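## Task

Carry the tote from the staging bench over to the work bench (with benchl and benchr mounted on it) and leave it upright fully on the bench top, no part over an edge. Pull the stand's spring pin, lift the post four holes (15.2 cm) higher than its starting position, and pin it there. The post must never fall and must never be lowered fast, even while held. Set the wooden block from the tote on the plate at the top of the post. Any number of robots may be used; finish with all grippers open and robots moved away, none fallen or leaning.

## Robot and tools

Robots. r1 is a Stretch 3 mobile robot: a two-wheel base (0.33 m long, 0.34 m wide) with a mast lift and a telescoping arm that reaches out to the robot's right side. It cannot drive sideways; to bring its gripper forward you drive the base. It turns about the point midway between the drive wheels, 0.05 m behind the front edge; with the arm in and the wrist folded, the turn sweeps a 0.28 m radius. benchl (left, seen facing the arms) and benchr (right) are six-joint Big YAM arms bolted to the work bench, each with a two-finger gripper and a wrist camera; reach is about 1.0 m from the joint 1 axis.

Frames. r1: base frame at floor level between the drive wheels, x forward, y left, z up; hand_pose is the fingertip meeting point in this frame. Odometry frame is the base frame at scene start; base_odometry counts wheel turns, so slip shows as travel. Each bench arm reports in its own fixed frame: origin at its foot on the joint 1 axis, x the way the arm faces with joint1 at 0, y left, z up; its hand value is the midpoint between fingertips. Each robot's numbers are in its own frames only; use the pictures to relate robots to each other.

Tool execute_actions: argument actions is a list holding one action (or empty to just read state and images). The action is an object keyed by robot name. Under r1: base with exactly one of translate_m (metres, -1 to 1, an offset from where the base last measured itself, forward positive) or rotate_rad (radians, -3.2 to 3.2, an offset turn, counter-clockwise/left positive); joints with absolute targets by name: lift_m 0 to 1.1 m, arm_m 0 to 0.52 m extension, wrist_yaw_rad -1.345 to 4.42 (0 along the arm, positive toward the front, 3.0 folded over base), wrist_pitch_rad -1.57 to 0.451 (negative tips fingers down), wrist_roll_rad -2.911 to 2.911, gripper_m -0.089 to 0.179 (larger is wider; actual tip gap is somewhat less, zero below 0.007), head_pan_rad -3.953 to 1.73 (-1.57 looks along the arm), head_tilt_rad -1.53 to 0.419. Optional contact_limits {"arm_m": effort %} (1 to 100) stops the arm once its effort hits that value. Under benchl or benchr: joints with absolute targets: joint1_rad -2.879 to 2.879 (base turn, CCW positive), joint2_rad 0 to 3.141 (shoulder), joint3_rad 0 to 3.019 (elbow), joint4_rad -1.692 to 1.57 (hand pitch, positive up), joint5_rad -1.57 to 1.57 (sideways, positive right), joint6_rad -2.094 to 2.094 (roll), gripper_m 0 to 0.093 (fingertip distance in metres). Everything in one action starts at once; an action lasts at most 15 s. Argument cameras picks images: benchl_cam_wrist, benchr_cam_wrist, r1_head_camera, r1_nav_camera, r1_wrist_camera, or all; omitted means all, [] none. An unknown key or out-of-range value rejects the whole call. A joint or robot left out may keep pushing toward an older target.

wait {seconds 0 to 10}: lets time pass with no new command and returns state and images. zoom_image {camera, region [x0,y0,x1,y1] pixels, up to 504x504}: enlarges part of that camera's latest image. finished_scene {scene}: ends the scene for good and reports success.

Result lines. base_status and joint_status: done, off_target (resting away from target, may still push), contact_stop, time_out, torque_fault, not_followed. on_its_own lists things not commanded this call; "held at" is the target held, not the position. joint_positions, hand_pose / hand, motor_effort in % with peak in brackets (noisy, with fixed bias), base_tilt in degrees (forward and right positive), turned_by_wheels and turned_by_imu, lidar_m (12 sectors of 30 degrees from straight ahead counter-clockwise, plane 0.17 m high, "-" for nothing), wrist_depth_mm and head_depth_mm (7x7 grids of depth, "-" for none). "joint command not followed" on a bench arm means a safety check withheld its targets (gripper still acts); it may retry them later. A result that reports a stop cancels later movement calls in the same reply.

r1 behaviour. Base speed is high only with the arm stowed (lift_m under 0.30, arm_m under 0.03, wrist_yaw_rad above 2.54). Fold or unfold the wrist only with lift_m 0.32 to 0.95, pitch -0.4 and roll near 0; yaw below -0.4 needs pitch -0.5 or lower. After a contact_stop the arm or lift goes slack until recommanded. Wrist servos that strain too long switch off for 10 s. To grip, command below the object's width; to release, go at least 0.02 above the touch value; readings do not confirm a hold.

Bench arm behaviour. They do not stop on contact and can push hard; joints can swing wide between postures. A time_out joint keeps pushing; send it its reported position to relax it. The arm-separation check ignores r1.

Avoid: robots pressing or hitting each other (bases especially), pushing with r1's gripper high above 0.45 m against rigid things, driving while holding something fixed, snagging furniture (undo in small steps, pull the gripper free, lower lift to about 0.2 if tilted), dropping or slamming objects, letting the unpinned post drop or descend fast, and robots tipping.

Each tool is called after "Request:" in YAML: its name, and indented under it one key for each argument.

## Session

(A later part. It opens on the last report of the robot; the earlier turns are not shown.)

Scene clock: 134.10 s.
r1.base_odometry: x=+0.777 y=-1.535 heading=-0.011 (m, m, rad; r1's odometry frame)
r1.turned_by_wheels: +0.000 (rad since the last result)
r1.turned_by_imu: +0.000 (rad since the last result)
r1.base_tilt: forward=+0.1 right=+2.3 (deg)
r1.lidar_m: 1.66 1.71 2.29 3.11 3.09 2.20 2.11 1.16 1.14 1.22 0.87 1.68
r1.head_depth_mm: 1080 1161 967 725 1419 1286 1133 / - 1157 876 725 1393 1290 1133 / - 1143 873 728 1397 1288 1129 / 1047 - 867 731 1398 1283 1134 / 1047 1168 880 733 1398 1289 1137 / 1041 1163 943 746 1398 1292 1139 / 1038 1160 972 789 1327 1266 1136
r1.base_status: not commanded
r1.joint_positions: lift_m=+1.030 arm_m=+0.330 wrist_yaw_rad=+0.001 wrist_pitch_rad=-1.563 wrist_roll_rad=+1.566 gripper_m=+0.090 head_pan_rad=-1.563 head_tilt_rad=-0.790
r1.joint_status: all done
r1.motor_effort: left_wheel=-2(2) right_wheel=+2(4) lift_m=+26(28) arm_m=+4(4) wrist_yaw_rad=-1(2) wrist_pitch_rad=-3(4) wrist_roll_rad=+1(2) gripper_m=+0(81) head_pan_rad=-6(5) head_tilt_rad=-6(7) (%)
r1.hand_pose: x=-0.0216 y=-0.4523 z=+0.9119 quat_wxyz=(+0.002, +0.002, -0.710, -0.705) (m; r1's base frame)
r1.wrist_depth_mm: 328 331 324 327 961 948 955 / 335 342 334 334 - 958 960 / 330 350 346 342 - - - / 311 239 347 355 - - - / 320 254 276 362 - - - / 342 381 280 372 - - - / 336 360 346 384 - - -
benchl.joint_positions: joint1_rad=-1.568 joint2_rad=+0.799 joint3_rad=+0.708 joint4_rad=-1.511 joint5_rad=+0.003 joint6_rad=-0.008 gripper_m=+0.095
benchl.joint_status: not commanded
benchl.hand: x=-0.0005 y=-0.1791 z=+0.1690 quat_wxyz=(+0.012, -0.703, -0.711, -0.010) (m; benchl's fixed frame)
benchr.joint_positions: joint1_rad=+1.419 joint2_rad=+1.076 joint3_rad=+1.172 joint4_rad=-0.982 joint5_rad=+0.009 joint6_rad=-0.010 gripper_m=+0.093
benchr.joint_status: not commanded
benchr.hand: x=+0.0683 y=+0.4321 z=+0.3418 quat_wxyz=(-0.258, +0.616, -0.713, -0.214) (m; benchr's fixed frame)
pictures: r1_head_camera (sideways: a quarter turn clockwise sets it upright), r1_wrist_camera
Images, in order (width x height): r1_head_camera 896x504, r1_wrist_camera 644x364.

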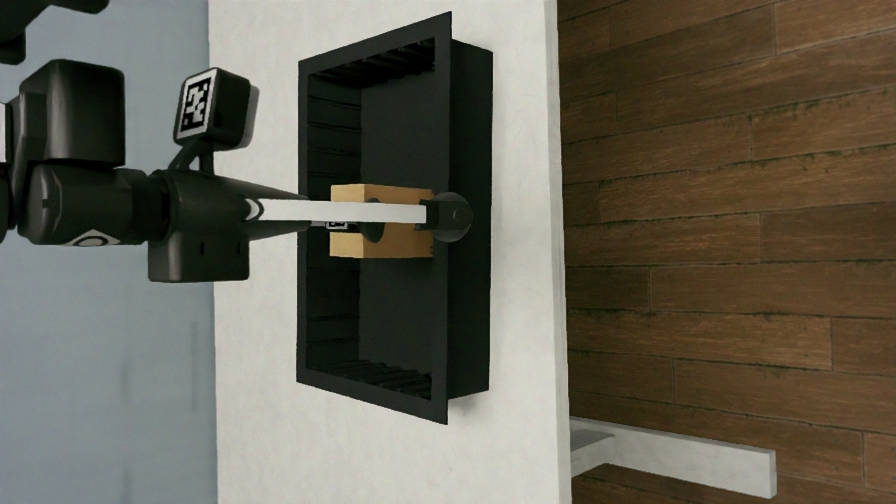

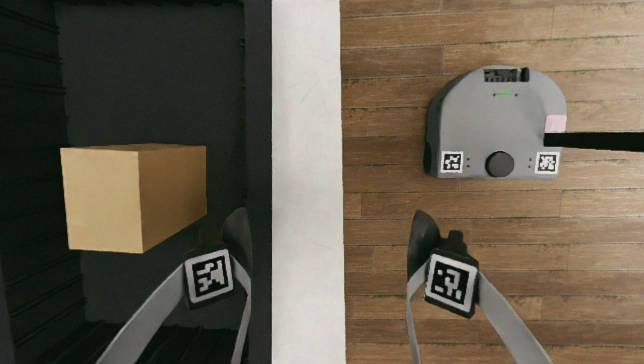

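Request:
execute_actions:
  actions:
    - {"r1":{"joints":{"arm_m":0.392,"lift_m":0.98,"gripper_m":0.08}}}
  cameras: []

Request:
execute_actions:
  actions:
    - {"r1":{"joints":{"lift_m":0.885}}}
  cameras: ["r1_wrist_camera"]

Request:
execute_actions:
  actions:
    - {"r1":{"joints":{"gripper_m":-0.035,"arm_m":0.398}}}
  cameras: ["r1_wrist_camera"]

Request:
execute_actions:
  actions:
    - {"r1":{"joints":{"wrist_pitch_rad":-1.25,"arm_m":0.325,"lift_m":0.9}}}
  cameras: []

Request:
execute_actions:
  actions:
    - {"r1":{"joints":{"wrist_pitch_rad":-0.95,"arm_m":0.255,"lift_m":0.885}}}
  cameras: []

Request:
execute_actions:
  actions:
    - {"r1":{"joints":{"wrist_pitch_rad":-0.83,"lift_m":0.96}}}
  cameras: ["r1_wrist_camera","r1_head_camera"]

Scene clock: 137.60 s.
r1.base_odometry: x=+0.777 y=-1.535 heading=-0.011 (m, m, rad; r1's odometry frame)
r1.turned_by_wheels: +0.000 (rad since the last result)
r1.turned_by_imu: +0.000 (rad since the last result)
r1.base_tilt: forward=+0.1 right=+2.3 (deg)
r1.lidar_m: 1.66 1.71 2.29 3.10 3.11 2.21 2.11 1.16 1.14 1.22 0.87 1.68
r1.head_depth_mm: - 1166 968 723 1428 1287 1130 / - 1180 872 725 1393 1286 1136 / - - 872 729 1401 1290 1133 / 1049 1150 856 730 1395 1291 1134 / 1045 1166 879 733 1397 1293 1135 / 1039 1165 941 747 1408 1291 1136 / 1036 1161 975 787 1326 1265 1135
r1.base_status: not commanded
r1.joint_positions: lift_m=+0.980 arm_m=+0.392 wrist_yaw_rad=+0.001 wrist_pitch_rad=-1.564 wrist_roll_rad=+1.566 gripper_m=+0.080 head_pan_rad=-1.563 head_tilt_rad=-0.790
r1.joint_status: all done
r1.motor_effort: left_wheel=-3(3) right_wheel=+2(2) lift_m=+12(23) arm_m=+4(4) wrist_yaw_rad=-2(1) wrist_pitch_rad=-3(3) wrist_roll_rad=+1(1) gripper_m=+0(45) head_pan_rad=-5(5) head_tilt_rad=-7(6) (%)
r1.hand_pose: x=-0.0216 y=-0.5141 z=+0.8627 quat_wxyz=(+0.002, +0.002, -0.709, -0.705) (m; r1's base frame)
r1.wrist_depth_mm: 273 286 282 275 913 905 905 / 276 293 288 281 930 932 901 / 278 300 295 291 627 - 936 / 280 184 256 297 - - 972 / 281 189 220 307 308 - - / 283 325 320 314 314 - - / 282 333 330 322 - - -
benchl.joint_positions: joint1_rad=-1.568 joint2_rad=+0.799 joint3_rad=+0.708 joint4_rad=-1.511 joint5_rad=+0.003 joint6_rad=-0.008 gripper_m=+0.095
benchl.joint_status: not commanded
benchl.hand: x=-0.0005 y=-0.1791 z=+0.1690 quat_wxyz=(+0.012, -0.703, -0.711, -0.010) (m; benchl's fixed frame)
benchr.joint_positions: joint1_rad=+1.419 joint2_rad=+1.076 joint3_rad=+1.172 joint4_rad=-0.982 joint5_rad=+0.009 joint6_rad=-0.010 gripper_m=+0.093
benchr.joint_status: not commanded
benchr.hand: x=+0.0683 y=+0.4321 z=+0.3418 quat_wxyz=(-0.258, +0.616, -0.713, -0.214) (m; benchr's fixed frame)
pictures: none
No camera images: the call's "cameras" was empty. Leave "cameras" out to get every camera's image.

Scene clock: 139.30 s.
r1.base_odometry: x=+0.777 y=-1.535 heading=-0.011 (m, m, rad; r1's odometry frame)
r1.turned_by_wheels: +0.000 (rad since the last result)
r1.turned_by_imu: +0.000 (rad since the last result)
r1.base_tilt: forward=+0.1 right=+2.3 (deg)
r1.lidar_m: 1.66 1.71 2.29 3.12 3.12 2.21 2.11 1.16 1.14 1.23 0.87 1.68
r1.head_depth_mm: 1059 1166 - - 1427 1291 1133 / 1056 - 875 726 1393 1289 1134 / 1052 - 848 728 1398 1286 1135 / 1049 1166 898 734 1395 1284 1132 / 1046 1167 877 732 1395 1291 1134 / 1042 1160 940 747 1399 1290 1135 / 1041 1156 973 787 1326 1271 1135
r1.base_status: not commanded
r1.joint_positions: lift_m=+0.885 arm_m=+0.392 wrist_yaw_rad=+0.001 wrist_pitch_rad=-1.564 wrist_roll_rad=+1.566 gripper_m=+0.080 head_pan_rad=-1.563 head_tilt_rad=-0.790
r1.joint_status: all done
r1.motor_effort: left_wheel=-3(3) right_wheel=+3(3) lift_m=+12(12) arm_m=+4(4) wrist_yaw_rad=-1(1) wrist_pitch_rad=-3(3) wrist_roll_rad=+1(1) gripper_m=+0(0) head_pan_rad=-5(6) head_tilt_rad=-7(6) (%)
r1.hand_pose: x=-0.0216 y=-0.5141 z=+0.7677 quat_wxyz=(+0.002, +0.002, -0.709, -0.705) (m; r1's base frame)
r1.wrist_depth_mm: 198 194 192 109 188 824 821 / 201 199 196 112 193 842 - / 207 205 201 114 199 - - / 110 148 205 117 203 904 875 / 105 140 210 120 208 925 894 / 106 134 219 125 215 935 948 / 107 135 225 128 222 946 937
benchl.joint_positions: joint1_rad=-1.568 joint2_rad=+0.799 joint3_rad=+0.708 joint4_rad=-1.511 joint5_rad=+0.003 joint6_rad=-0.008 gripper_m=+0.095
benchl.joint_status: not commanded
benchl.hand: x=-0.0005 y=-0.1791 z=+0.1690 quat_wxyz=(+0.012, -0.703, -0.711, -0.010) (m; benchl's fixed frame)
benchr.joint_positions: joint1_rad=+1.419 joint2_rad=+1.076 joint3_rad=+1.172 joint4_rad=-0.982 joint5_rad=+0.009 joint6_rad=-0.010 gripper_m=+0.093
benchr.joint_status: not commanded
benchr.hand: x=+0.0683 y=+0.4321 z=+0.3418 quat_wxyz=(-0.258, +0.616, -0.713, -0.214) (m; benchr's fixed frame)
pictures: r1_wrist_camera
Images, in order (width x height): r1_wrist_camera 644x364.

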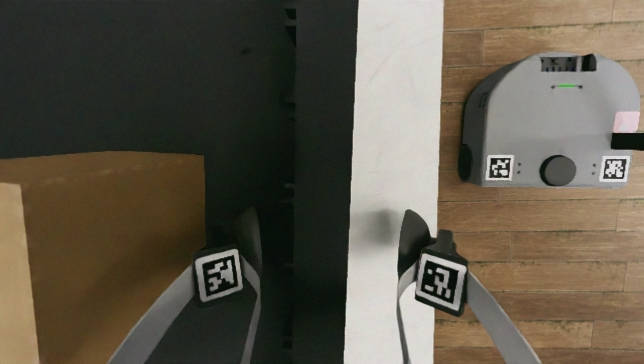

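Scene clock: 140.93 s.
r1.base_odometry: x=+0.777 y=-1.535 heading=-0.011 (m, m, rad; r1's odometry frame)
r1.turned_by_wheels: +0.000 (rad since the last result)
r1.turned_by_imu: +0.000 (rad since the last result)
r1.base_tilt: forward=+0.1 right=+2.2 (deg)
r1.lidar_m: 1.66 1.71 2.29 3.12 3.10 2.20 2.11 1.16 1.14 1.22 0.88 1.68
r1.head_depth_mm: 1060 1160 - - 1425 1288 1133 / 1055 - 873 726 1401 1281 1133 / 1048 - 860 727 1400 1290 1133 / 1046 1168 898 732 1398 1288 1133 / 1046 1168 881 733 1399 1292 1138 / 1041 1162 940 745 1401 1295 1136 / 1037 1158 973 788 1332 1262 1140
r1.base_status: not commanded
r1.joint_positions: lift_m=+0.885 arm_m=+0.398 wrist_yaw_rad=+0.001 wrist_pitch_rad=-1.569 wrist_roll_rad=+1.566 gripper_m=-0.034 head_pan_rad=-1.563 head_tilt_rad=-0.790
r1.joint_status: all done
r1.motor_effort: left_wheel=-2(3) right_wheel=+3(3) lift_m=+12(12) arm_m=+4(2) wrist_yaw_rad=-1(1) wrist_pitch_rad=-1(3) wrist_roll_rad=+1(2) gripper_m=-25(97) head_pan_rad=-4(5) head_tilt_rad=-6(7) (%)
r1.hand_pose: x=-0.0216 y=-0.5188 z=+0.7678 quat_wxyz=(+0.002, +0.002, -0.708, -0.707) (m; r1's base frame)
r1.wrist_depth_mm: 196 194 192 109 190 835 815 / 201 199 196 112 194 847 - / 207 204 202 115 198 - - / 110 140 205 117 204 895 878 / 102 133 210 120 208 925 898 / 103 134 217 124 217 938 930 / 104 132 224 128 221 971 943
benchl.joint_positions: joint1_rad=-1.568 joint2_rad=+0.799 joint3_rad=+0.708 joint4_rad=-1.511 joint5_rad=+0.003 joint6_rad=-0.008 gripper_m=+0.095
benchl.joint_status: not commanded
benchl.hand: x=-0.0005 y=-0.1791 z=+0.1690 quat_wxyz=(+0.012, -0.703, -0.711, -0.010) (m; benchl's fixed frame)
benchr.joint_positions: joint1_rad=+1.419 joint2_rad=+1.076 joint3_rad=+1.172 joint4_rad=-0.982 joint5_rad=+0.009 joint6_rad=-0.010 gripper_m=+0.093
benchr.joint_status: not commanded
benchr.hand: x=+0.0683 y=+0.4321 z=+0.3418 quat_wxyz=(-0.258, +0.616, -0.713, -0.214) (m; benchr's fixed frame)
pictures: r1_wrist_camera
Images, in order (width x height): r1_wrist_camera 644x364.

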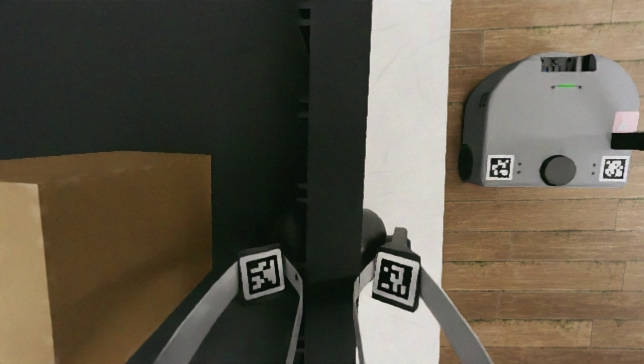

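Scene clock: 142.67 s.
r1.base_odometry: x=+0.777 y=-1.535 heading=-0.011 (m, m, rad; r1's odometry frame)
r1.turned_by_wheels: +0.000 (rad since the last result)
r1.turned_by_imu: +0.000 (rad since the last result)
r1.base_tilt: forward=+0.1 right=+2.3 (deg)
r1.lidar_m: 1.66 1.71 2.29 3.11 3.11 2.21 2.11 1.16 1.14 1.22 0.87 1.68
r1.head_depth_mm: 1060 1165 - 719 1392 1290 1134 / 1058 - 864 716 1395 1295 1129 / 1049 - - 722 1398 1287 1134 / 1048 1154 900 727 1400 1289 1135 / 1045 1166 883 727 1399 1288 1133 / 1043 1161 941 728 1397 1289 1138 / 1036 1160 974 786 1328 1266 1133
r1.base_status: not commanded
r1.joint_positions: lift_m=+0.899 arm_m=+0.325 wrist_yaw_rad=+0.001 wrist_pitch_rad=-1.244 wrist_roll_rad=+1.566 gripper_m=-0.031 head_pan_rad=-1.563 head_tilt_rad=-0.790
r1.joint_status: all done
r1.motor_effort: left_wheel=-2(3) right_wheel=+2(3) lift_m=+28(29) arm_m=-5(6) wrist_yaw_rad=-1(1) wrist_pitch_rad=-3(12) wrist_roll_rad=+1(2) gripper_m=-21(26) head_pan_rad=-6(5) head_tilt_rad=-7(6) (%)
r1.hand_pose: x=-0.0215 y=-0.5294 z=+0.7877 quat_wxyz=(+0.003, +0.002, -0.812, -0.583) (m; r1's base frame)
r1.wrist_depth_mm: 236 265 233 116 192 740 700 / 241 273 238 119 197 737 725 / 240 271 239 123 203 762 742 / 140 138 193 127 208 777 756 / 147 141 196 127 212 796 768 / 154 146 255 133 212 819 762 / 264 310 271 142 229 831 794
benchl.joint_positions: joint1_rad=-1.568 joint2_rad=+0.799 joint3_rad=+0.708 joint4_rad=-1.511 joint5_rad=+0.003 joint6_rad=-0.008 gripper_m=+0.095
benchl.joint_status: not commanded
benchl.hand: x=-0.0005 y=-0.1791 z=+0.1690 quat_wxyz=(+0.012, -0.703, -0.711, -0.010) (m; benchl's fixed frame)
benchr.joint_positions: joint1_rad=+1.419 joint2_rad=+1.076 joint3_rad=+1.172 joint4_rad=-0.982 joint5_rad=+0.009 joint6_rad=-0.010 gripper_m=+0.093
benchr.joint_status: not commanded
benchr.hand: x=+0.0683 y=+0.4321 z=+0.3418 quat_wxyz=(-0.258, +0.616, -0.713, -0.214) (m; benchr's fixed frame)
pictures: none
No camera images: the call's "cameras" was empty. Leave "cameras" out to get every camera's image.

Scene clock: 144.37 s.
r1.base_odometry: x=+0.777 y=-1.535 heading=-0.011 (m, m, rad; r1's odometry frame)
r1.turned_by_wheels: +0.000 (rad since the last result)
r1.turned_by_imu: +0.000 (rad since the last result)
r1.base_tilt: forward=+0.1 right=+2.2 (deg)
r1.lidar_m: 1.66 1.72 2.28 3.14 3.11 2.21 2.11 1.16 1.14 1.22 0.87 1.68
r1.head_depth_mm: 1056 1161 - - 1413 1285 1137 / 1051 1157 - 702 1394 1286 1132 / 1054 1168 - 692 1397 1291 1134 / 1047 1167 860 705 1394 1287 1135 / 1041 1168 860 726 1398 1286 1137 / 1041 1158 970 728 1400 1288 1134 / 1040 1157 974 787 1333 1263 1136
r1.base_status: not commanded
r1.joint_positions: lift_m=+0.885 arm_m=+0.255 wrist_yaw_rad=+0.001 wrist_pitch_rad=-1.006 wrist_roll_rad=+1.568 gripper_m=-0.031 head_pan_rad=-1.563 head_tilt_rad=-0.790
r1.joint_status: wrist_pitch_rad off_target (ended at -1.006, target -0.950); the others done
r1.motor_effort: left_wheel=-2(2) right_wheel=+3(3) lift_m=+16(26) arm_m=-5(8) wrist_yaw_rad=-1(1) wrist_pitch_rad=+27(26) wrist_roll_rad=+1(2) gripper_m=-22(22) head_pan_rad=-6(5) head_tilt_rad=-6(7) (%)
r1.hand_pose: x=-0.0214 y=-0.5168 z=+0.7944 quat_wxyz=(+0.002, +0.001, -0.876, -0.483) (m; r1's base frame)
r1.wrist_depth_mm: 534 272 283 228 179 179 649 / 559 281 290 233 187 182 669 / 570 268 273 235 192 188 680 / 587 162 183 220 199 751 696 / 593 167 190 135 205 760 704 / 611 294 318 139 205 763 710 / 621 314 311 197 223 796 719
benchl.joint_positions: joint1_rad=-1.568 joint2_rad=+0.799 joint3_rad=+0.708 joint4_rad=-1.511 joint5_rad=+0.003 joint6_rad=-0.008 gripper_m=+0.095
benchl.joint_status: not commanded
benchl.hand: x=-0.0005 y=-0.1791 z=+0.1690 quat_wxyz=(+0.012, -0.703, -0.711, -0.010) (m; benchl's fixed frame)
benchr.joint_positions: joint1_rad=+1.419 joint2_rad=+1.076 joint3_rad=+1.172 joint4_rad=-0.982 joint5_rad=+0.009 joint6_rad=-0.010 gripper_m=+0.093
benchr.joint_status: not commanded
benchr.hand: x=+0.0683 y=+0.4321 z=+0.3418 quat_wxyz=(-0.258, +0.616, -0.713, -0.214) (m; benchr's fixed frame)
pictures: none
No camera images: the call's "cameras" was empty. Leave "cameras" out to get every camera's image.

Scene clock: 145.87 s.
r1.base_odometry: x=+0.777 y=-1.535 heading=-0.011 (m, m, rad; r1's odometry frame)
r1.turned_by_wheels: +0.000 (rad since the last result)
r1.turned_by_imu: +0.000 (rad since the last result)
r1.base_tilt: forward=+0.1 right=+2.3 (deg)
r1.lidar_m: 1.66 1.71 2.28 3.09 3.09 2.21 2.11 1.16 1.14 1.23 0.88 1.68
r1.head_depth_mm: 1039 - 748 725 1395 1287 1138 / 1018 - 773 674 1397 1287 1133 / 1031 - 683 726 1399 1282 1134 / 1048 1152 750 744 1399 1289 1132 / 1045 1144 786 746 1398 1290 1138 / 1044 1162 694 768 1394 1294 1133 / 1040 1159 971 787 1327 1263 1133
r1.base_status: not commanded
r1.joint_positions: lift_m=+0.959 arm_m=+0.255 wrist_yaw_rad=+0.001 wrist_pitch_rad=-0.905 wrist_roll_rad=+1.577 gripper_m=-0.028 head_pan_rad=-1.563 head_tilt_rad=-0.790
r1.joint_status: wrist_pitch_rad off_target (ended at -0.905, target -0.830); the others done
r1.on_its_own: gripper_m is held at -0.029, not at your -0.035, by its stall guard, which is not easing now; wrist_pitch_rad is at rest, and its effort (+36) is outside its rest range (-20 to +32)
r1.motor_effort: left_wheel=-2(2) right_wheel=+3(3) lift_m=+29(31) arm_m=-4(5) wrist_yaw_rad=-1(1) wrist_pitch_rad=+36(38) wrist_roll_rad=-2(3) gripper_m=-23(24) head_pan_rad=-6(5) head_tilt_rad=-7(6) (%)
r1.hand_pose: x=-0.0214 y=-0.5393 z=+0.8815 quat_wxyz=(-0.002, -0.001, -0.899, -0.438) (m; r1's base frame)
r1.wrist_depth_mm: 581 295 311 249 165 234 671 / 585 296 315 249 177 238 689 / 588 293 290 242 191 243 700 / 598 191 185 218 272 247 711 / 595 194 193 138 289 252 742 / 607 327 352 140 286 257 755 / 605 328 312 150 312 256 774
benchl.joint_positions: joint1_rad=-1.568 joint2_rad=+0.799 joint3_rad=+0.708 joint4_rad=-1.511 joint5_rad=+0.003 joint6_rad=-0.008 gripper_m=+0.095
benchl.joint_status: not commanded
benchl.hand: x=-0.0005 y=-0.1791 z=+0.1690 quat_wxyz=(+0.012, -0.703, -0.711, -0.010) (m; benchl's fixed frame)
benchr.joint_positions: joint1_rad=+1.419 joint2_rad=+1.076 joint3_rad=+1.172 joint4_rad=-0.982 joint5_rad=+0.009 joint6_rad=-0.010 gripper_m=+0.093
benchr.joint_status: not commanded
benchr.hand: x=+0.0683 y=+0.4321 z=+0.3418 quat_wxyz=(-0.258, +0.616, -0.713, -0.214) (m; benchr's fixed frame)
pictures: r1_head_camera (sideways: a quarter turn clockwise sets it upright), r1_wrist_camera
Images, in order (width x height): r1_head_camera 896x504, r1_wrist_camera 644x364.

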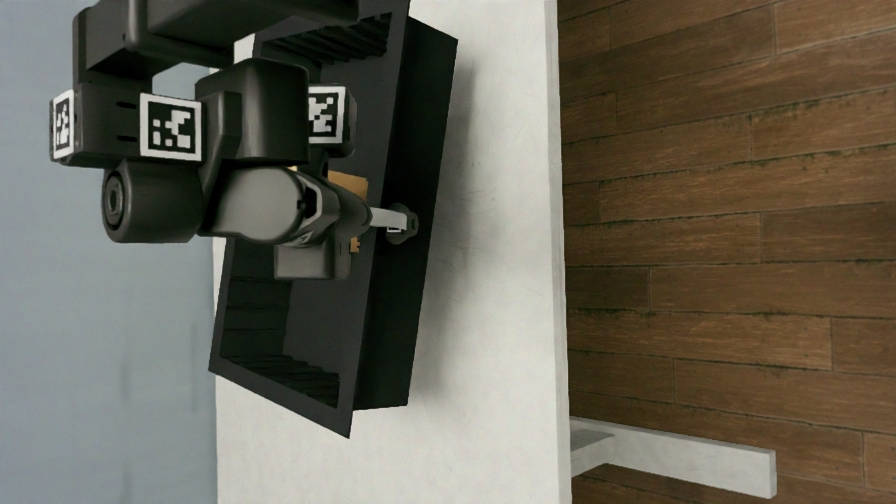

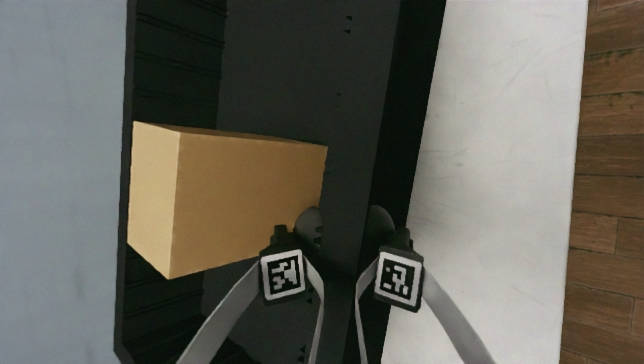

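More twisted this time; check stability.

Request:
wait:
  seconds: 5

Scene clock: 151.27 s.
r1.base_odometry: x=+0.777 y=-1.535 heading=-0.011 (m, m, rad; r1's odometry frame)
r1.turned_by_wheels: +0.000 (rad since the last result)
r1.turned_by_imu: -0.001 (rad since the last result)
r1.base_tilt: forward=+0.1 right=+2.3 (deg)
r1.lidar_m: 1.66 1.72 2.29 3.12 3.08 2.21 2.11 1.16 1.14 1.22 0.88 1.68
r1.head_depth_mm: 1042 - 747 725 1397 1286 1132 / 1020 - 774 676 1390 1288 1135 / 1036 - 685 727 1393 1288 1135 / 1044 1148 750 746 1400 1289 1132 / 1045 1142 788 746 1397 1288 1136 / 1040 1145 699 767 1402 1288 1131 / 1041 1158 972 787 1326 1271 1136
r1.base_status: not commanded
r1.joint_positions: lift_m=+0.959 arm_m=+0.255 wrist_yaw_rad=+0.001 wrist_pitch_rad=-0.905 wrist_roll_rad=+1.577 gripper_m=-0.028 head_pan_rad=-1.563 head_tilt_rad=-0.790
r1.joint_status: wrist_pitch_rad off_target (ended at -0.905, target -0.830); the others done
r1.on_its_own: gripper_m is held at -0.029, not at your -0.035, by its stall guard, which is not easing now; wrist_pitch_rad is at rest, and its effort (+36) is outside its rest range (-20 to +32)
r1.motor_effort: left_wheel=-2(2) right_wheel=+3(3) lift_m=+30(31) arm_m=-4(5) wrist_yaw_rad=-1(1) wrist_pitch_rad=+36(38) wrist_roll_rad=-2(3) gripper_m=-24(24) head_pan_rad=-5(5) head_tilt_rad=-7(6) (%)
r1.hand_pose: x=-0.0214 y=-0.5393 z=+0.8815 quat_wxyz=(-0.002, -0.001, -0.899, -0.438) (m; r1's base frame)
r1.wrist_depth_mm: 575 296 310 248 167 235 672 / 585 297 316 250 179 239 698 / 588 295 291 243 192 244 709 / 598 192 184 219 272 247 713 / 599 193 191 138 289 252 749 / 600 324 355 139 286 256 746 / 607 330 312 166 311 256 755
benchl.joint_positions: joint1_rad=-1.568 joint2_rad=+0.799 joint3_rad=+0.708 joint4_rad=-1.511 joint5_rad=+0.003 joint6_rad=-0.008 gripper_m=+0.095
benchl.joint_status: not commanded
benchl.hand: x=-0.0005 y=-0.1791 z=+0.1690 quat_wxyz=(+0.012, -0.703, -0.711, -0.010) (m; benchl's fixed frame)
benchr.joint_positions: joint1_rad=+1.419 joint2_rad=+1.076 joint3_rad=+1.172 joint4_rad=-0.982 joint5_rad=+0.009 joint6_rad=-0.010 gripper_m=+0.093
benchr.joint_status: not commanded
benchr.hand: x=+0.0683 y=+0.4321 z=+0.3418 quat_wxyz=(-0.258, +0.616, -0.713, -0.214) (m; benchr's fixed frame)
wait: 5.00 s; at rest from the start
pictures: benchl_cam_wrist, benchr_cam_wrist, r1_head_camera (sideways: a quarter turn clockwise sets it upright), r1_nav_camera (sideways: a quarter turn counterclockwise sets it upright), r1_wrist_camera
Images, in order (width x height): benchl_cam_wrist 504x504, benchr_cam_wrist 504x504, r1_head_camera 896x504, r1_nav_camera 672x504, r1_wrist_camera 644x364.

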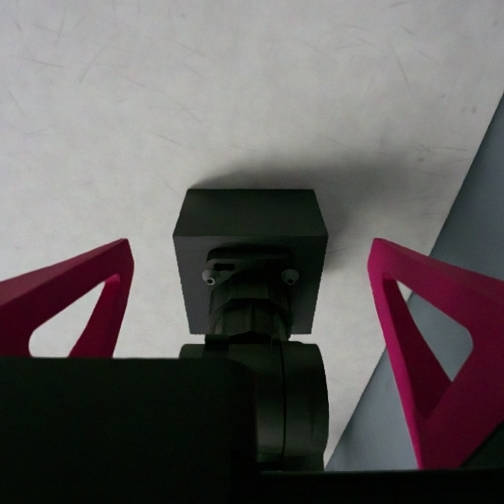

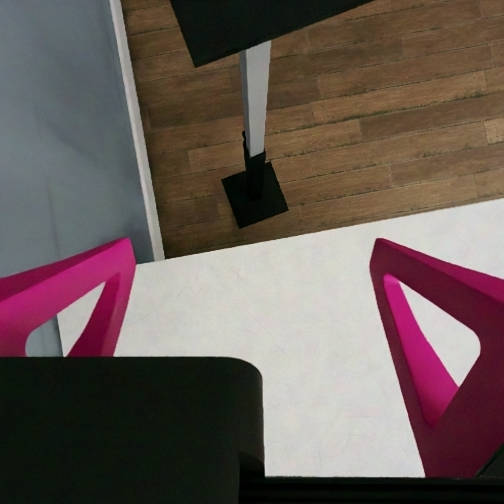

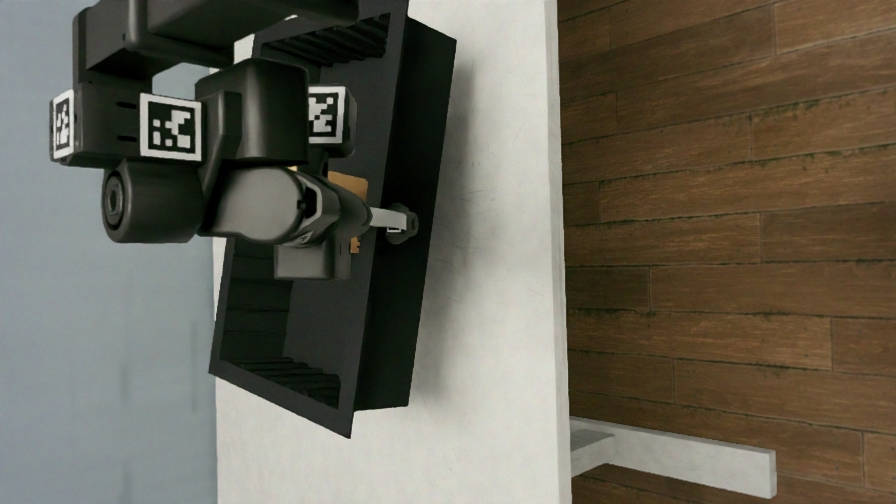

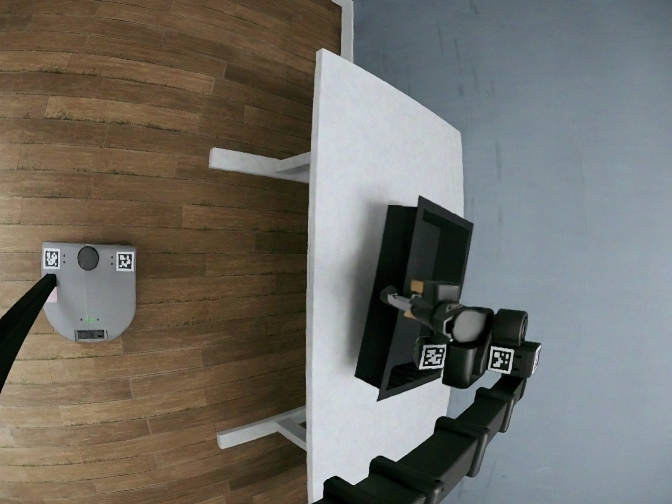

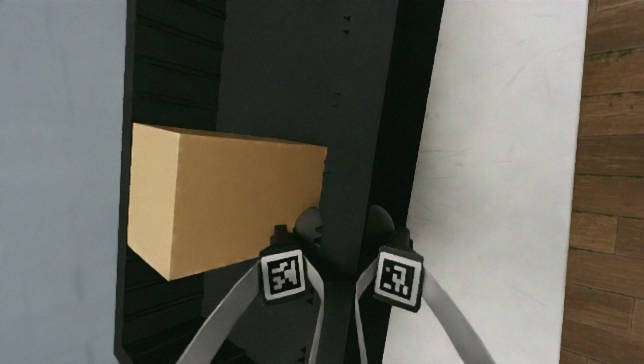

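Request:
execute_actions:
  actions:
    - {"r1":{"base":{"rotate_rad":1.68},"joints":{"arm_m":0.1,"lift_m":0.99}}}
  cameras: []

Request:
execute_actions:
  actions:
    - {"r1":{"base":{"translate_m":1}}}
  cameras: []

Request:
execute_actions:
  actions:
    - {"r1":{"base":{"translate_m":1}}}
  cameras: []

Request:
execute_actions:
  actions:
    - {"r1":{"base":{"translate_m":0.28}}}
  cameras: []

Request:
execute_actions:
  actions:
    - {"r1":{"base":{"rotate_rad":1.585},"joints":{"arm_m":0.31,"head_tilt_rad":-0.7}}}
  cameras: []

Request:
execute_actions:
  actions:
    - {"r1":{"joints":{"lift_m":0.9}}}
  cameras: ["r1_wrist_camera","r1_head_camera"]

Scene clock: 158.43 s.
r1.base_odometry: x=+0.777 y=-1.535 heading=+1.669 (m, m, rad; r1's odometry frame)
r1.turned_by_wheels: +1.680 (rad since the last result)
r1.turned_by_imu: +1.698 (rad since the last result)
r1.base_tilt: forward=+0.1 right=+2.3 (deg)
r1.lidar_m: 3.13 2.79 2.15 2.10 1.14 1.25 1.22 0.87 1.70 1.67 1.76 2.55
r1.head_depth_mm: 1372 - - - 1397 1289 1132 / 1393 - - - 1424 1282 1134 / 1425 1547 - - 1456 1288 1137 / 1437 1613 674 - 1462 1286 1135 / 1451 1652 671 531 1499 1286 1135 / 1454 1671 636 537 1501 1290 1137 / 1472 1682 1901 1645 1495 1290 1136
r1.base_status: done
r1.joint_positions: lift_m=+0.989 arm_m=+0.100 wrist_yaw_rad=+0.001 wrist_pitch_rad=-0.902 wrist_roll_rad=+1.578 gripper_m=-0.028 head_pan_rad=-1.563 head_tilt_rad=-0.790
r1.joint_status: all done
r1.on_its_own: gripper_m is held at -0.029, not at your -0.035, by its stall guard, which is not easing now; wrist_pitch_rad is at rest, and its effort (+35) is outside its rest range (-20 to +32)
r1.motor_effort: left_wheel=-3(7) right_wheel=+3(8) lift_m=+30(32) arm_m=-5(5) wrist_yaw_rad=-1(2) wrist_pitch_rad=+35(36) wrist_roll_rad=-3(3) gripper_m=-23(24) head_pan_rad=-5(6) head_tilt_rad=-7(6) (%)
r1.hand_pose: x=-0.0213 y=-0.3850 z=+0.9119 quat_wxyz=(-0.003, -0.001, -0.900, -0.436) (m; r1's base frame)
r1.wrist_depth_mm: 976 293 310 249 166 852 728 / - 296 314 250 178 869 743 / - 293 290 243 192 867 764 / - 190 185 217 - 901 755 / - 193 192 138 - 911 787 / - 328 356 139 - 915 800 / - 329 310 151 - 935 800
benchl.joint_positions: joint1_rad=-1.568 joint2_rad=+0.799 joint3_rad=+0.708 joint4_rad=-1.511 joint5_rad=+0.003 joint6_rad=-0.008 gripper_m=+0.095
benchl.joint_status: not commanded
benchl.hand: x=-0.0005 y=-0.1791 z=+0.1690 quat_wxyz=(+0.012, -0.703, -0.711, -0.010) (m; benchl's fixed frame)
benchr.joint_positions: joint1_rad=+1.419 joint2_rad=+1.076 joint3_rad=+1.172 joint4_rad=-0.982 joint5_rad=+0.009 joint6_rad=-0.010 gripper_m=+0.093
benchr.joint_status: not commanded
benchr.hand: x=+0.0683 y=+0.4321 z=+0.3418 quat_wxyz=(-0.258, +0.616, -0.713, -0.214) (m; benchr's fixed frame)
pictures: none
No camera images: the call's "cameras" was empty. Leave "cameras" out to get every camera's image.

Scene clock: 170.03 s.
r1.base_odometry: x=+0.679 y=-0.539 heading=+1.669 (m, m, rad; r1's odometry frame)
r1.turned_by_wheels: +0.000 (rad since the last result)
r1.turned_by_imu: -0.004 (rad since the last result)
r1.base_tilt: forward=+0.1 right=+2.3 (deg)
r1.lidar_m: 2.13 2.37 2.08 2.03 2.16 1.94 1.84 2.31 1.77 1.74 1.84 2.20
r1.head_depth_mm: 1432 - - - 1395 1284 1132 / 1459 - - - 1432 1289 1131 / 1499 1618 - - 1466 1290 1133 / 1500 1681 673 - 1465 1286 1135 / 1515 1723 672 529 1496 1290 1136 / 1526 1736 639 538 1499 1292 1131 / 1532 1761 2003 1644 1492 1289 1133
r1.base_status: done
r1.joint_positions: lift_m=+0.989 arm_m=+0.100 wrist_yaw_rad=+0.001 wrist_pitch_rad=-0.902 wrist_roll_rad=+1.578 gripper_m=-0.028 head_pan_rad=-1.563 head_tilt_rad=-0.790
r1.joint_status: not commanded
r1.on_its_own: gripper_m is held at -0.029, not at your -0.035, by its stall guard, which is not easing now; wrist_pitch_rad is at rest, and its effort (+35) is outside its rest range (-20 to +32)
r1.motor_effort: left_wheel=-2(3) right_wheel=+2(5) lift_m=+30(29) arm_m=-5(5) wrist_yaw_rad=-1(1) wrist_pitch_rad=+35(35) wrist_roll_rad=-2(3) gripper_m=-23(24) head_pan_rad=-5(5) head_tilt_rad=-6(7) (%)
r1.hand_pose: x=-0.0213 y=-0.3850 z=+0.9119 quat_wxyz=(-0.003, -0.001, -0.900, -0.436) (m; r1's base frame)
r1.wrist_depth_mm: - 297 312 249 168 839 733 / - 301 314 250 179 870 754 / - 292 292 243 193 882 749 / - 191 185 218 - 876 775 / - 193 192 138 - 904 778 / - 325 352 139 - 922 798 / - 331 314 165 - 941 815
benchl.joint_positions: joint1_rad=-1.568 joint2_rad=+0.799 joint3_rad=+0.708 joint4_rad=-1.511 joint5_rad=+0.003 joint6_rad=-0.008 gripper_m=+0.095
benchl.joint_status: not commanded
benchl.hand: x=-0.0005 y=-0.1791 z=+0.1690 quat_wxyz=(+0.012, -0.703, -0.711, -0.010) (m; benchl's fixed frame)
benchr.joint_positions: joint1_rad=+1.419 joint2_rad=+1.076 joint3_rad=+1.172 joint4_rad=-0.982 joint5_rad=+0.009 joint6_rad=-0.010 gripper_m=+0.093
benchr.joint_status: not commanded
benchr.hand: x=+0.0683 y=+0.4321 z=+0.3418 quat_wxyz=(-0.258, +0.616, -0.713, -0.214) (m; benchr's fixed frame)
pictures: none
No camera images: the call's "cameras" was empty. Leave "cameras" out to get every camera's image.

Scene clock: 181.63 s.
r1.base_odometry: x=+0.581 y=+0.456 heading=+1.669 (m, m, rad; r1's odometry frame)
r1.turned_by_wheels: +0.000 (rad since the last result)
r1.turned_by_imu: -0.004 (rad since the last result)
r1.base_tilt: forward=+0.1 right=+2.2 (deg)
r1.lidar_m: 1.16 1.49 2.00 1.97 2.08 2.87 2.83 2.40 1.84 1.81 1.91 1.15
r1.head_depth_mm: 1496 - - - 1399 1289 1132 / 1520 - - - 1424 1290 1134 / 1559 1682 - - 1465 1290 1135 / 1563 1749 674 - 1454 1293 1135 / 1569 1795 671 530 1490 1291 1134 / 1590 1811 639 537 1493 1288 1137 / 1594 1825 2062 1645 1499 1292 1136
r1.base_status: done
r1.joint_positions: lift_m=+0.989 arm_m=+0.100 wrist_yaw_rad=+0.001 wrist_pitch_rad=-0.902 wrist_roll_rad=+1.578 gripper_m=-0.028 head_pan_rad=-1.563 head_tilt_rad=-0.790
r1.joint_status: not commanded
r1.on_its_own: gripper_m is held at -0.029, not at your -0.035, by its stall guard, which is not easing now; wrist_pitch_rad is at rest, and its effort (+35) is outside its rest range (-20 to +32)
r1.motor_effort: left_wheel=-2(3) right_wheel=+2(6) lift_m=+30(29) arm_m=-5(5) wrist_yaw_rad=+0(1) wrist_pitch_rad=+35(35) wrist_roll_rad=-2(3) gripper_m=-24(23) head_pan_rad=-5(5) head_tilt_rad=-7(6) (%)
r1.hand_pose: x=-0.0213 y=-0.3850 z=+0.9119 quat_wxyz=(-0.003, -0.001, -0.900, -0.436) (m; r1's base frame)
r1.wrist_depth_mm: - 297 314 249 168 833 722 / - 300 314 251 179 875 737 / - 293 292 242 192 867 751 / - 191 185 219 - 891 764 / - 193 192 138 - 903 775 / - 327 352 140 - 922 787 / - 328 314 166 - 933 802
benchl.joint_positions: joint1_rad=-1.568 joint2_rad=+0.799 joint3_rad=+0.708 joint4_rad=-1.511 joint5_rad=+0.003 joint6_rad=-0.008 gripper_m=+0.095
benchl.joint_status: not commanded
benchl.hand: x=-0.0005 y=-0.1791 z=+0.1690 quat_wxyz=(+0.012, -0.703, -0.711, -0.010) (m; benchl's fixed frame)
benchr.joint_positions: joint1_rad=+1.419 joint2_rad=+1.076 joint3_rad=+1.172 joint4_rad=-0.982 joint5_rad=+0.009 joint6_rad=-0.010 gripper_m=+0.093
benchr.joint_status: not commanded
benchr.hand: x=+0.0683 y=+0.4321 z=+0.3418 quat_wxyz=(-0.258, +0.616, -0.713, -0.214) (m; benchr's fixed frame)
pictures: none
No camera images: the call's "cameras" was empty. Leave "cameras" out to get every camera's image.

Scene clock: 185.93 s.
r1.base_odometry: x=+0.554 y=+0.734 heading=+1.669 (m, m, rad; r1's odometry frame)
r1.turned_by_wheels: +0.000 (rad since the last result)
r1.turned_by_imu: -0.001 (rad since the last result)
r1.base_tilt: forward=+0.1 right=+2.3 (deg)
r1.lidar_m: 1.28 1.28 1.29 1.95 2.06 2.99 3.49 2.43 1.86 1.83 1.71 0.88
r1.head_depth_mm: 1507 - - - 1393 1284 1135 / 1535 - - - 1425 1290 1131 / 1562 1702 - - 1457 1289 1133 / 1581 1760 675 - 1465 1289 1128 / 1588 1809 671 530 1500 1290 1133 / 1600 1825 636 536 1494 1293 1133 / 1616 1832 2053 1642 1501 1293 1136
r1.base_status: done
r1.joint_positions: lift_m=+0.989 arm_m=+0.100 wrist_yaw_rad=+0.001 wrist_pitch_rad=-0.902 wrist_roll_rad=+1.578 gripper_m=-0.028 head_pan_rad=-1.563 head_tilt_rad=-0.790
r1.joint_status: not commanded
r1.on_its_own: gripper_m is held at -0.029, not at your -0.035, by its stall guard, which is not easing now; wrist_pitch_rad is at rest, and its effort (+35) is outside its rest range (-20 to +32)
r1.motor_effort: left_wheel=-2(3) right_wheel=+2(4) lift_m=+30(30) arm_m=-5(5) wrist_yaw_rad=-1(1) wrist_pitch_rad=+35(35) wrist_roll_rad=-2(2) gripper_m=-24(24) head_pan_rad=-5(5) head_tilt_rad=-7(7) (%)
r1.hand_pose: x=-0.0213 y=-0.3850 z=+0.9119 quat_wxyz=(-0.003, -0.001, -0.900, -0.436) (m; r1's base frame)
r1.wrist_depth_mm: - 297 311 249 167 843 735 / - 298 316 250 179 859 740 / - 293 292 243 192 874 765 / - 191 184 217 - 902 772 / - 194 191 138 - 928 769 / - 327 355 140 - 911 793 / - 329 313 150 - 908 807
benchl.joint_positions: joint1_rad=-1.568 joint2_rad=+0.799 joint3_rad=+0.708 joint4_rad=-1.511 joint5_rad=+0.003 joint6_rad=-0.008 gripper_m=+0.095
benchl.joint_status: not commanded
benchl.hand: x=-0.0005 y=-0.1791 z=+0.1690 quat_wxyz=(+0.012, -0.703, -0.711, -0.010) (m; benchl's fixed frame)
benchr.joint_positions: joint1_rad=+1.419 joint2_rad=+1.076 joint3_rad=+1.172 joint4_rad=-0.982 joint5_rad=+0.009 joint6_rad=-0.010 gripper_m=+0.093
benchr.joint_status: not commanded
benchr.hand: x=+0.0683 y=+0.4321 z=+0.3418 quat_wxyz=(-0.258, +0.616, -0.713, -0.214) (m; benchr's fixed frame)
pictures: none
No camera images: the call's "cameras" was empty. Leave "cameras" out to get every camera's image.

Scene clock: 189.40 s.
r1.base_odometry: x=+0.554 y=+0.734 heading=-3.030 (m, m, rad; r1's odometry frame)
r1.turned_by_wheels: +1.585 (rad since the last result)
r1.turned_by_imu: +1.601 (rad since the last result)
r1.base_tilt: forward=+0.1 right=+2.3 (deg)
r1.lidar_m: 1.94 2.07 3.02 3.11 2.40 1.86 1.83 1.69 0.88 1.28 1.28 1.31
r1.head_depth_mm: 1036 - 806 789 745 1344 1164 / 1033 - 829 693 766 1341 1163 / 1054 - 707 788 767 1346 1168 / 878 1172 798 803 770 1343 1168 / 1088 1202 832 814 770 1345 1165 / 1099 1234 765 841 1476 1348 1168 / 1107 1248 1123 871 1480 1347 1167
r1.base_status: done
r1.joint_positions: lift_m=+0.989 arm_m=+0.310 wrist_yaw_rad=+0.002 wrist_pitch_rad=-0.904 wrist_roll_rad=+1.576 gripper_m=-0.028 head_pan_rad=-1.563 head_tilt_rad=-0.705
r1.joint_status: all done
r1.on_its_own: gripper_m is held at -0.029, not at your -0.035, by its stall guard, which is not easing now; wrist_pitch_rad is at rest, and its effort (+35) is outside its rest range (-20 to +32)
r1.motor_effort: left_wheel=-2(6) right_wheel=+3(6) lift_m=+30(30) arm_m=+3(4) wrist_yaw_rad=-2(2) wrist_pitch_rad=+35(35) wrist_roll_rad=-2(2) gripper_m=-23(23) head_pan_rad=-5(5) head_tilt_rad=+3(16) (%)
r1.hand_pose: x=-0.0212 y=-0.5941 z=+0.9117 quat_wxyz=(-0.002, +0.000, -0.899, -0.437) (m; r1's base frame)
r1.wrist_depth_mm: 560 296 312 249 167 260 234 / 570 298 315 251 179 265 243 / 398 292 290 244 191 267 710 / 359 191 185 218 301 273 729 / 609 192 193 138 320 279 767 / 619 326 351 140 317 284 796 / 640 329 313 150 343 291 815
benchl.joint_positions: joint1_rad=-1.568 joint2_rad=+0.799 joint3_rad=+0.708 joint4_rad=-1.511 joint5_rad=+0.003 joint6_rad=-0.008 gripper_m=+0.095
benchl.joint_status: not commanded
benchl.hand: x=-0.0005 y=-0.1791 z=+0.1690 quat_wxyz=(+0.012, -0.703, -0.711, -0.010) (m; benchl's fixed frame)
benchr.joint_positions: joint1_rad=+1.419 joint2_rad=+1.076 joint3_rad=+1.172 joint4_rad=-0.982 joint5_rad=+0.009 joint6_rad=-0.010 gripper_m=+0.093
benchr.joint_status: not commanded
benchr.hand: x=+0.0683 y=+0.4321 z=+0.3418 quat_wxyz=(-0.258, +0.616, -0.713, -0.214) (m; benchr's fixed frame)
pictures: none
No camera images: the call's "cameras" was empty. Leave "cameras" out to get every camera's image.

Scene clock: 191.07 s.
r1.base_odometry: x=+0.554 y=+0.734 heading=-3.030 (m, m, rad; r1's odometry frame)
r1.turned_by_wheels: +0.000 (rad since the last result)
r1.turned_by_imu: +0.000 (rad since the last result)
r1.base_tilt: forward=+0.1 right=+2.3 (deg)
r1.lidar_m: 1.95 2.07 3.04 3.12 2.40 1.86 1.82 1.69 0.88 1.28 1.28 1.32
r1.head_depth_mm: 1054 1181 - - 765 1345 1164 / 1063 1172 - 746 766 1341 1168 / 1071 1144 - 735 765 1347 1171 / 878 975 914 745 765 1346 1166 / 1091 1225 908 789 768 1348 1168 / 1097 1234 1121 815 1476 1346 1171 / 1104 1245 1125 869 1483 1351 1171
r1.base_status: not commanded
r1.joint_positions: lift_m=+0.900 arm_m=+0.310 wrist_yaw_rad=+0.002 wrist_pitch_rad=-0.904 wrist_roll_rad=+1.576 gripper_m=-0.028 head_pan_rad=-1.563 head_tilt_rad=-0.705
r1.joint_status: all done
r1.on_its_own: gripper_m is held at -0.029, not at your -0.035, by its stall guard, which is not easing now; wrist_pitch_rad is at rest, and its effort (+35) is outside its rest range (-20 to +32)
r1.motor_effort: left_wheel=-2(3) right_wheel=+3(3) lift_m=+16(27) arm_m=+3(3) wrist_yaw_rad=-1(2) wrist_pitch_rad=+35(35) wrist_roll_rad=-2(2) gripper_m=-23(23) head_pan_rad=-5(6) head_tilt_rad=+3(3) (%)
r1.hand_pose: x=-0.0212 y=-0.5941 z=+0.8225 quat_wxyz=(-0.002, +0.000, -0.899, -0.437) (m; r1's base frame)
r1.wrist_depth_mm: 563 295 312 250 170 185 169 / 571 299 317 250 181 188 177 / 567 292 291 243 193 192 646 / 377 190 185 218 215 196 671 / 617 191 192 138 229 200 694 / 629 325 352 139 227 204 715 / 641 326 314 149 244 211 728
benchl.joint_positions: joint1_rad=-1.568 joint2_rad=+0.799 joint3_rad=+0.708 joint4_rad=-1.511 joint5_rad=+0.003 joint6_rad=-0.008 gripper_m=+0.095
benchl.joint_status: not commanded
benchl.hand: x=-0.0005 y=-0.1791 z=+0.1690 quat_wxyz=(+0.012, -0.703, -0.711, -0.010) (m; benchl's fixed frame)
benchr.joint_positions: joint1_rad=+1.419 joint2_rad=+1.076 joint3_rad=+1.172 joint4_rad=-0.982 joint5_rad=+0.009 joint6_rad=-0.010 gripper_m=+0.093
benchr.joint_status: not commanded
benchr.hand: x=+0.0683 y=+0.4321 z=+0.3418 quat_wxyz=(-0.258, +0.616, -0.713, -0.214) (m; benchr's fixed frame)
pictures: r1_head_camera (sideways: a quarter turn clockwise sets it upright), r1_wrist_camera
Images, in order (width x height): r1_head_camera 896x504, r1_wrist_camera 644x364.

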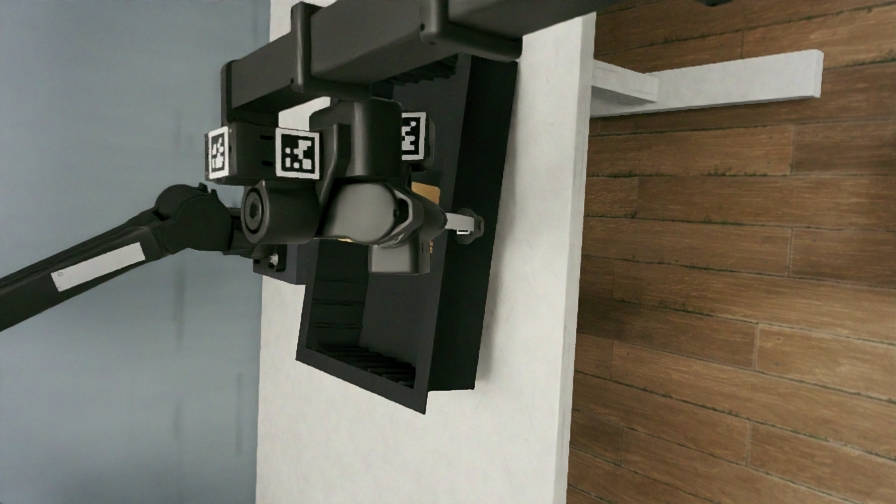

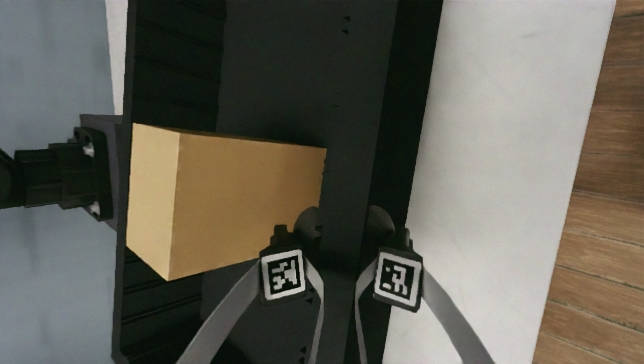

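Request:
execute_actions:
  actions:
    - {"r1":{"joints":{"lift_m":0.88,"arm_m":0.295}}}
  cameras: []

Request:
execute_actions:
  actions:
    - {"r1":{"joints":{"wrist_pitch_rad":-1.1,"arm_m":0.34}}}
  cameras: []

Request:
execute_actions:
  actions:
    - {"r1":{"joints":{"wrist_pitch_rad":-1.4,"arm_m":0.405,"lift_m":0.893,"gripper_m":0.08}}}
  cameras: ["r1_wrist_camera","r1_head_camera"]

Scene clock: 193.00 s.
r1.base_odometry: x=+0.554 y=+0.734 heading=-3.030 (m, m, rad; r1's odometry frame)
r1.turned_by_wheels: +0.000 (rad since the last result)
r1.turned_by_imu: +0.000 (rad since the last result)
r1.base_tilt: forward=+0.1 right=+2.3 (deg)
r1.lidar_m: 1.94 2.07 3.05 3.12 2.41 1.86 1.83 1.69 0.88 1.28 1.28 1.31
r1.head_depth_mm: 1057 1182 1221 - 1357 1344 1159 / 1063 1191 - 776 745 1336 1168 / 1072 1163 - 719 769 1343 1165 / 877 974 990 747 767 1348 1167 / 1089 1227 1123 791 771 1343 1166 / 1097 1232 1123 792 1483 1349 1169 / 1106 1245 1122 871 1483 1344 1169
r1.base_status: not commanded
r1.joint_positions: lift_m=+0.880 arm_m=+0.295 wrist_yaw_rad=+0.002 wrist_pitch_rad=-0.903 wrist_roll_rad=+1.574 gripper_m=-0.028 head_pan_rad=-1.563 head_tilt_rad=-0.704
r1.joint_status: all done
r1.on_its_own: gripper_m is held at -0.029, not at your -0.035, by its stall guard, which is not easing now; wrist_pitch_rad is at rest, and its effort (+35) is outside its rest range (-20 to +32)
r1.motor_effort: left_wheel=-3(3) right_wheel=+2(2) lift_m=+16(16) arm_m=-5(3) wrist_yaw_rad=-1(3) wrist_pitch_rad=+35(35) wrist_roll_rad=-1(2) gripper_m=-22(24) head_pan_rad=-5(6) head_tilt_rad=+3(3) (%)
r1.hand_pose: x=-0.0212 y=-0.5799 z=+0.8027 quat_wxyz=(+0.000, +0.000, -0.900, -0.437) (m; r1's base frame)
r1.wrist_depth_mm: 577 289 304 240 168 170 633 / 584 295 316 243 180 173 649 / 560 284 284 230 192 175 673 / 385 186 185 219 199 182 686 / 617 191 193 137 209 190 698 / 635 327 340 140 207 197 708 / 654 332 318 168 224 780 718
benchl.joint_positions: joint1_rad=-1.568 joint2_rad=+0.799 joint3_rad=+0.708 joint4_rad=-1.511 joint5_rad=+0.003 joint6_rad=-0.008 gripper_m=+0.095
benchl.joint_status: not commanded
benchl.hand: x=-0.0005 y=-0.1791 z=+0.1690 quat_wxyz=(+0.012, -0.703, -0.711, -0.010) (m; benchl's fixed frame)
benchr.joint_positions: joint1_rad=+1.419 joint2_rad=+1.076 joint3_rad=+1.172 joint4_rad=-0.982 joint5_rad=+0.009 joint6_rad=-0.010 gripper_m=+0.093
benchr.joint_status: not commanded
benchr.hand: x=+0.0683 y=+0.4321 z=+0.3418 quat_wxyz=(-0.258, +0.616, -0.713, -0.214) (m; benchr's fixed frame)
pictures: none
No camera images: the call's "cameras" was empty. Leave "cameras" out to get every camera's image.

Scene clock: 194.43 s.
r1.base_odometry: x=+0.554 y=+0.734 heading=-3.030 (m, m, rad; r1's odometry frame)
r1.turned_by_wheels: +0.000 (rad since the last result)
r1.turned_by_imu: +0.000 (rad since the last result)
r1.base_tilt: forward=+0.1 right=+2.2 (deg)
r1.lidar_m: 1.94 2.06 3.04 3.10 2.40 1.86 1.82 1.69 0.88 1.28 1.28 1.31
r1.head_depth_mm: 1055 1181 1223 - 1360 1344 1161 / 1067 1180 - 836 750 1339 1163 / 1070 1158 - 763 758 1345 1170 / 1028 974 1005 746 767 1350 1169 / 1091 1222 1127 864 769 1349 1166 / 1100 1236 1126 809 1481 1346 1170 / 1105 1249 1124 871 1479 1349 1171
r1.base_status: not commanded
r1.joint_positions: lift_m=+0.880 arm_m=+0.339 wrist_yaw_rad=+0.002 wrist_pitch_rad=-1.122 wrist_roll_rad=+1.564 gripper_m=-0.028 head_pan_rad=-1.563 head_tilt_rad=-0.704
r1.joint_status: all done
r1.on_its_own: gripper_m is held at -0.029, not at your -0.035, by its stall guard, which is not easing now
r1.motor_effort: left_wheel=-2(2) right_wheel=+2(2) lift_m=+16(16) arm_m=+7(8) wrist_yaw_rad=-2(2) wrist_pitch_rad=+11(34) wrist_roll_rad=+2(2) gripper_m=-17(23) head_pan_rad=-5(5) head_tilt_rad=+3(3) (%)
r1.hand_pose: x=-0.0213 y=-0.5736 z=+0.7775 quat_wxyz=(+0.004, +0.002, -0.847, -0.532) (m; r1's base frame)
r1.wrist_depth_mm: 235 276 245 118 179 169 666 / 242 284 253 121 185 174 676 / 245 274 244 124 189 729 680 / 249 142 184 130 195 740 693 / 255 147 188 130 199 769 709 / 381 153 236 135 197 796 726 / 398 315 284 200 215 832 738
benchl.joint_positions: joint1_rad=-1.568 joint2_rad=+0.799 joint3_rad=+0.708 joint4_rad=-1.511 joint5_rad=+0.003 joint6_rad=-0.008 gripper_m=+0.095
benchl.joint_status: not commanded
benchl.hand: x=-0.0005 y=-0.1791 z=+0.1690 quat_wxyz=(+0.012, -0.703, -0.711, -0.010) (m; benchl's fixed frame)
benchr.joint_positions: joint1_rad=+1.419 joint2_rad=+1.076 joint3_rad=+1.172 joint4_rad=-0.982 joint5_rad=+0.009 joint6_rad=-0.010 gripper_m=+0.093
benchr.joint_status: not commanded
benchr.hand: x=+0.0683 y=+0.4321 z=+0.3418 quat_wxyz=(-0.258, +0.616, -0.713, -0.214) (m; benchr's fixed frame)
pictures: none
No camera images: the call's "cameras" was empty. Leave "cameras" out to get every camera's image.

Scene clock: 196.07 s.
r1.base_odometry: x=+0.554 y=+0.734 heading=-3.030 (m, m, rad; r1's odometry frame)
r1.turned_by_wheels: +0.000 (rad since the last result)
r1.turned_by_imu: +0.000 (rad since the last result)
r1.base_tilt: forward=+0.1 right=+2.3 (deg)
r1.lidar_m: 1.94 2.08 3.04 3.11 2.41 1.86 1.83 1.69 0.88 1.28 1.28 1.31
r1.head_depth_mm: 1058 1182 1217 - 733 1333 1168 / 1065 1155 - 861 738 1337 1168 / 1071 1143 - 758 747 1344 1165 / 1030 1160 1005 836 747 1356 1164 / 1087 1228 1124 865 747 1348 1168 / 1095 1235 1124 800 1479 1350 1169 / 1108 1247 1124 870 1482 1350 1170
r1.base_status: not commanded
r1.joint_positions: lift_m=+0.893 arm_m=+0.405 wrist_yaw_rad=+0.002 wrist_pitch_rad=-1.417 wrist_roll_rad=+1.567 gripper_m=+0.080 head_pan_rad=-1.563 head_tilt_rad=-0.704
r1.joint_status: all done
r1.motor_effort: left_wheel=-2(2) right_wheel=+2(0) lift_m=+23(27) arm_m=+5(8) wrist_yaw_rad=-2(2) wrist_pitch_rad=+8(24) wrist_roll_rad=+1(2) gripper_m=+2(80) head_pan_rad=-5(5) head_tilt_rad=+3(3) (%)
r1.hand_pose: x=-0.0215 y=-0.5647 z=+0.7745 quat_wxyz=(+0.003, +0.002, -0.759, -0.651) (m; r1's base frame)
r1.wrist_depth_mm: 227 221 209 196 111 771 746 / 231 228 213 202 113 789 - / 224 227 215 207 117 822 - / 107 111 179 212 120 844 821 / 110 115 166 217 122 861 801 / 113 116 235 224 126 858 819 / 118 117 247 230 220 907 846
benchl.joint_positions: joint1_rad=-1.568 joint2_rad=+0.799 joint3_rad=+0.708 joint4_rad=-1.511 joint5_rad=+0.003 joint6_rad=-0.008 gripper_m=+0.095
benchl.joint_status: not commanded
benchl.hand: x=-0.0005 y=-0.1791 z=+0.1690 quat_wxyz=(+0.012, -0.703, -0.711, -0.010) (m; benchl's fixed frame)
benchr.joint_positions: joint1_rad=+1.419 joint2_rad=+1.076 joint3_rad=+1.172 joint4_rad=-0.982 joint5_rad=+0.009 joint6_rad=-0.010 gripper_m=+0.093
benchr.joint_status: not commanded
benchr.hand: x=+0.0683 y=+0.4321 z=+0.3418 quat_wxyz=(-0.258, +0.616, -0.713, -0.214) (m; benchr's fixed frame)
pictures: r1_head_camera (sideways: a quarter turn clockwise sets it upright), r1_wrist_camera
Images, in order (width x height): r1_head_camera 896x504, r1_wrist_camera 644x364.

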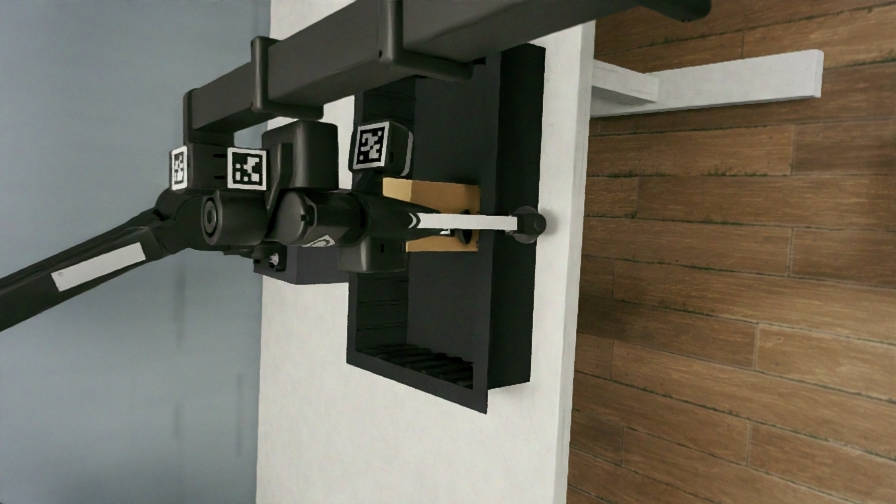

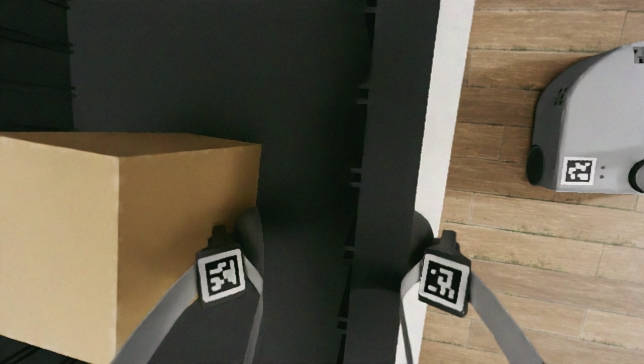

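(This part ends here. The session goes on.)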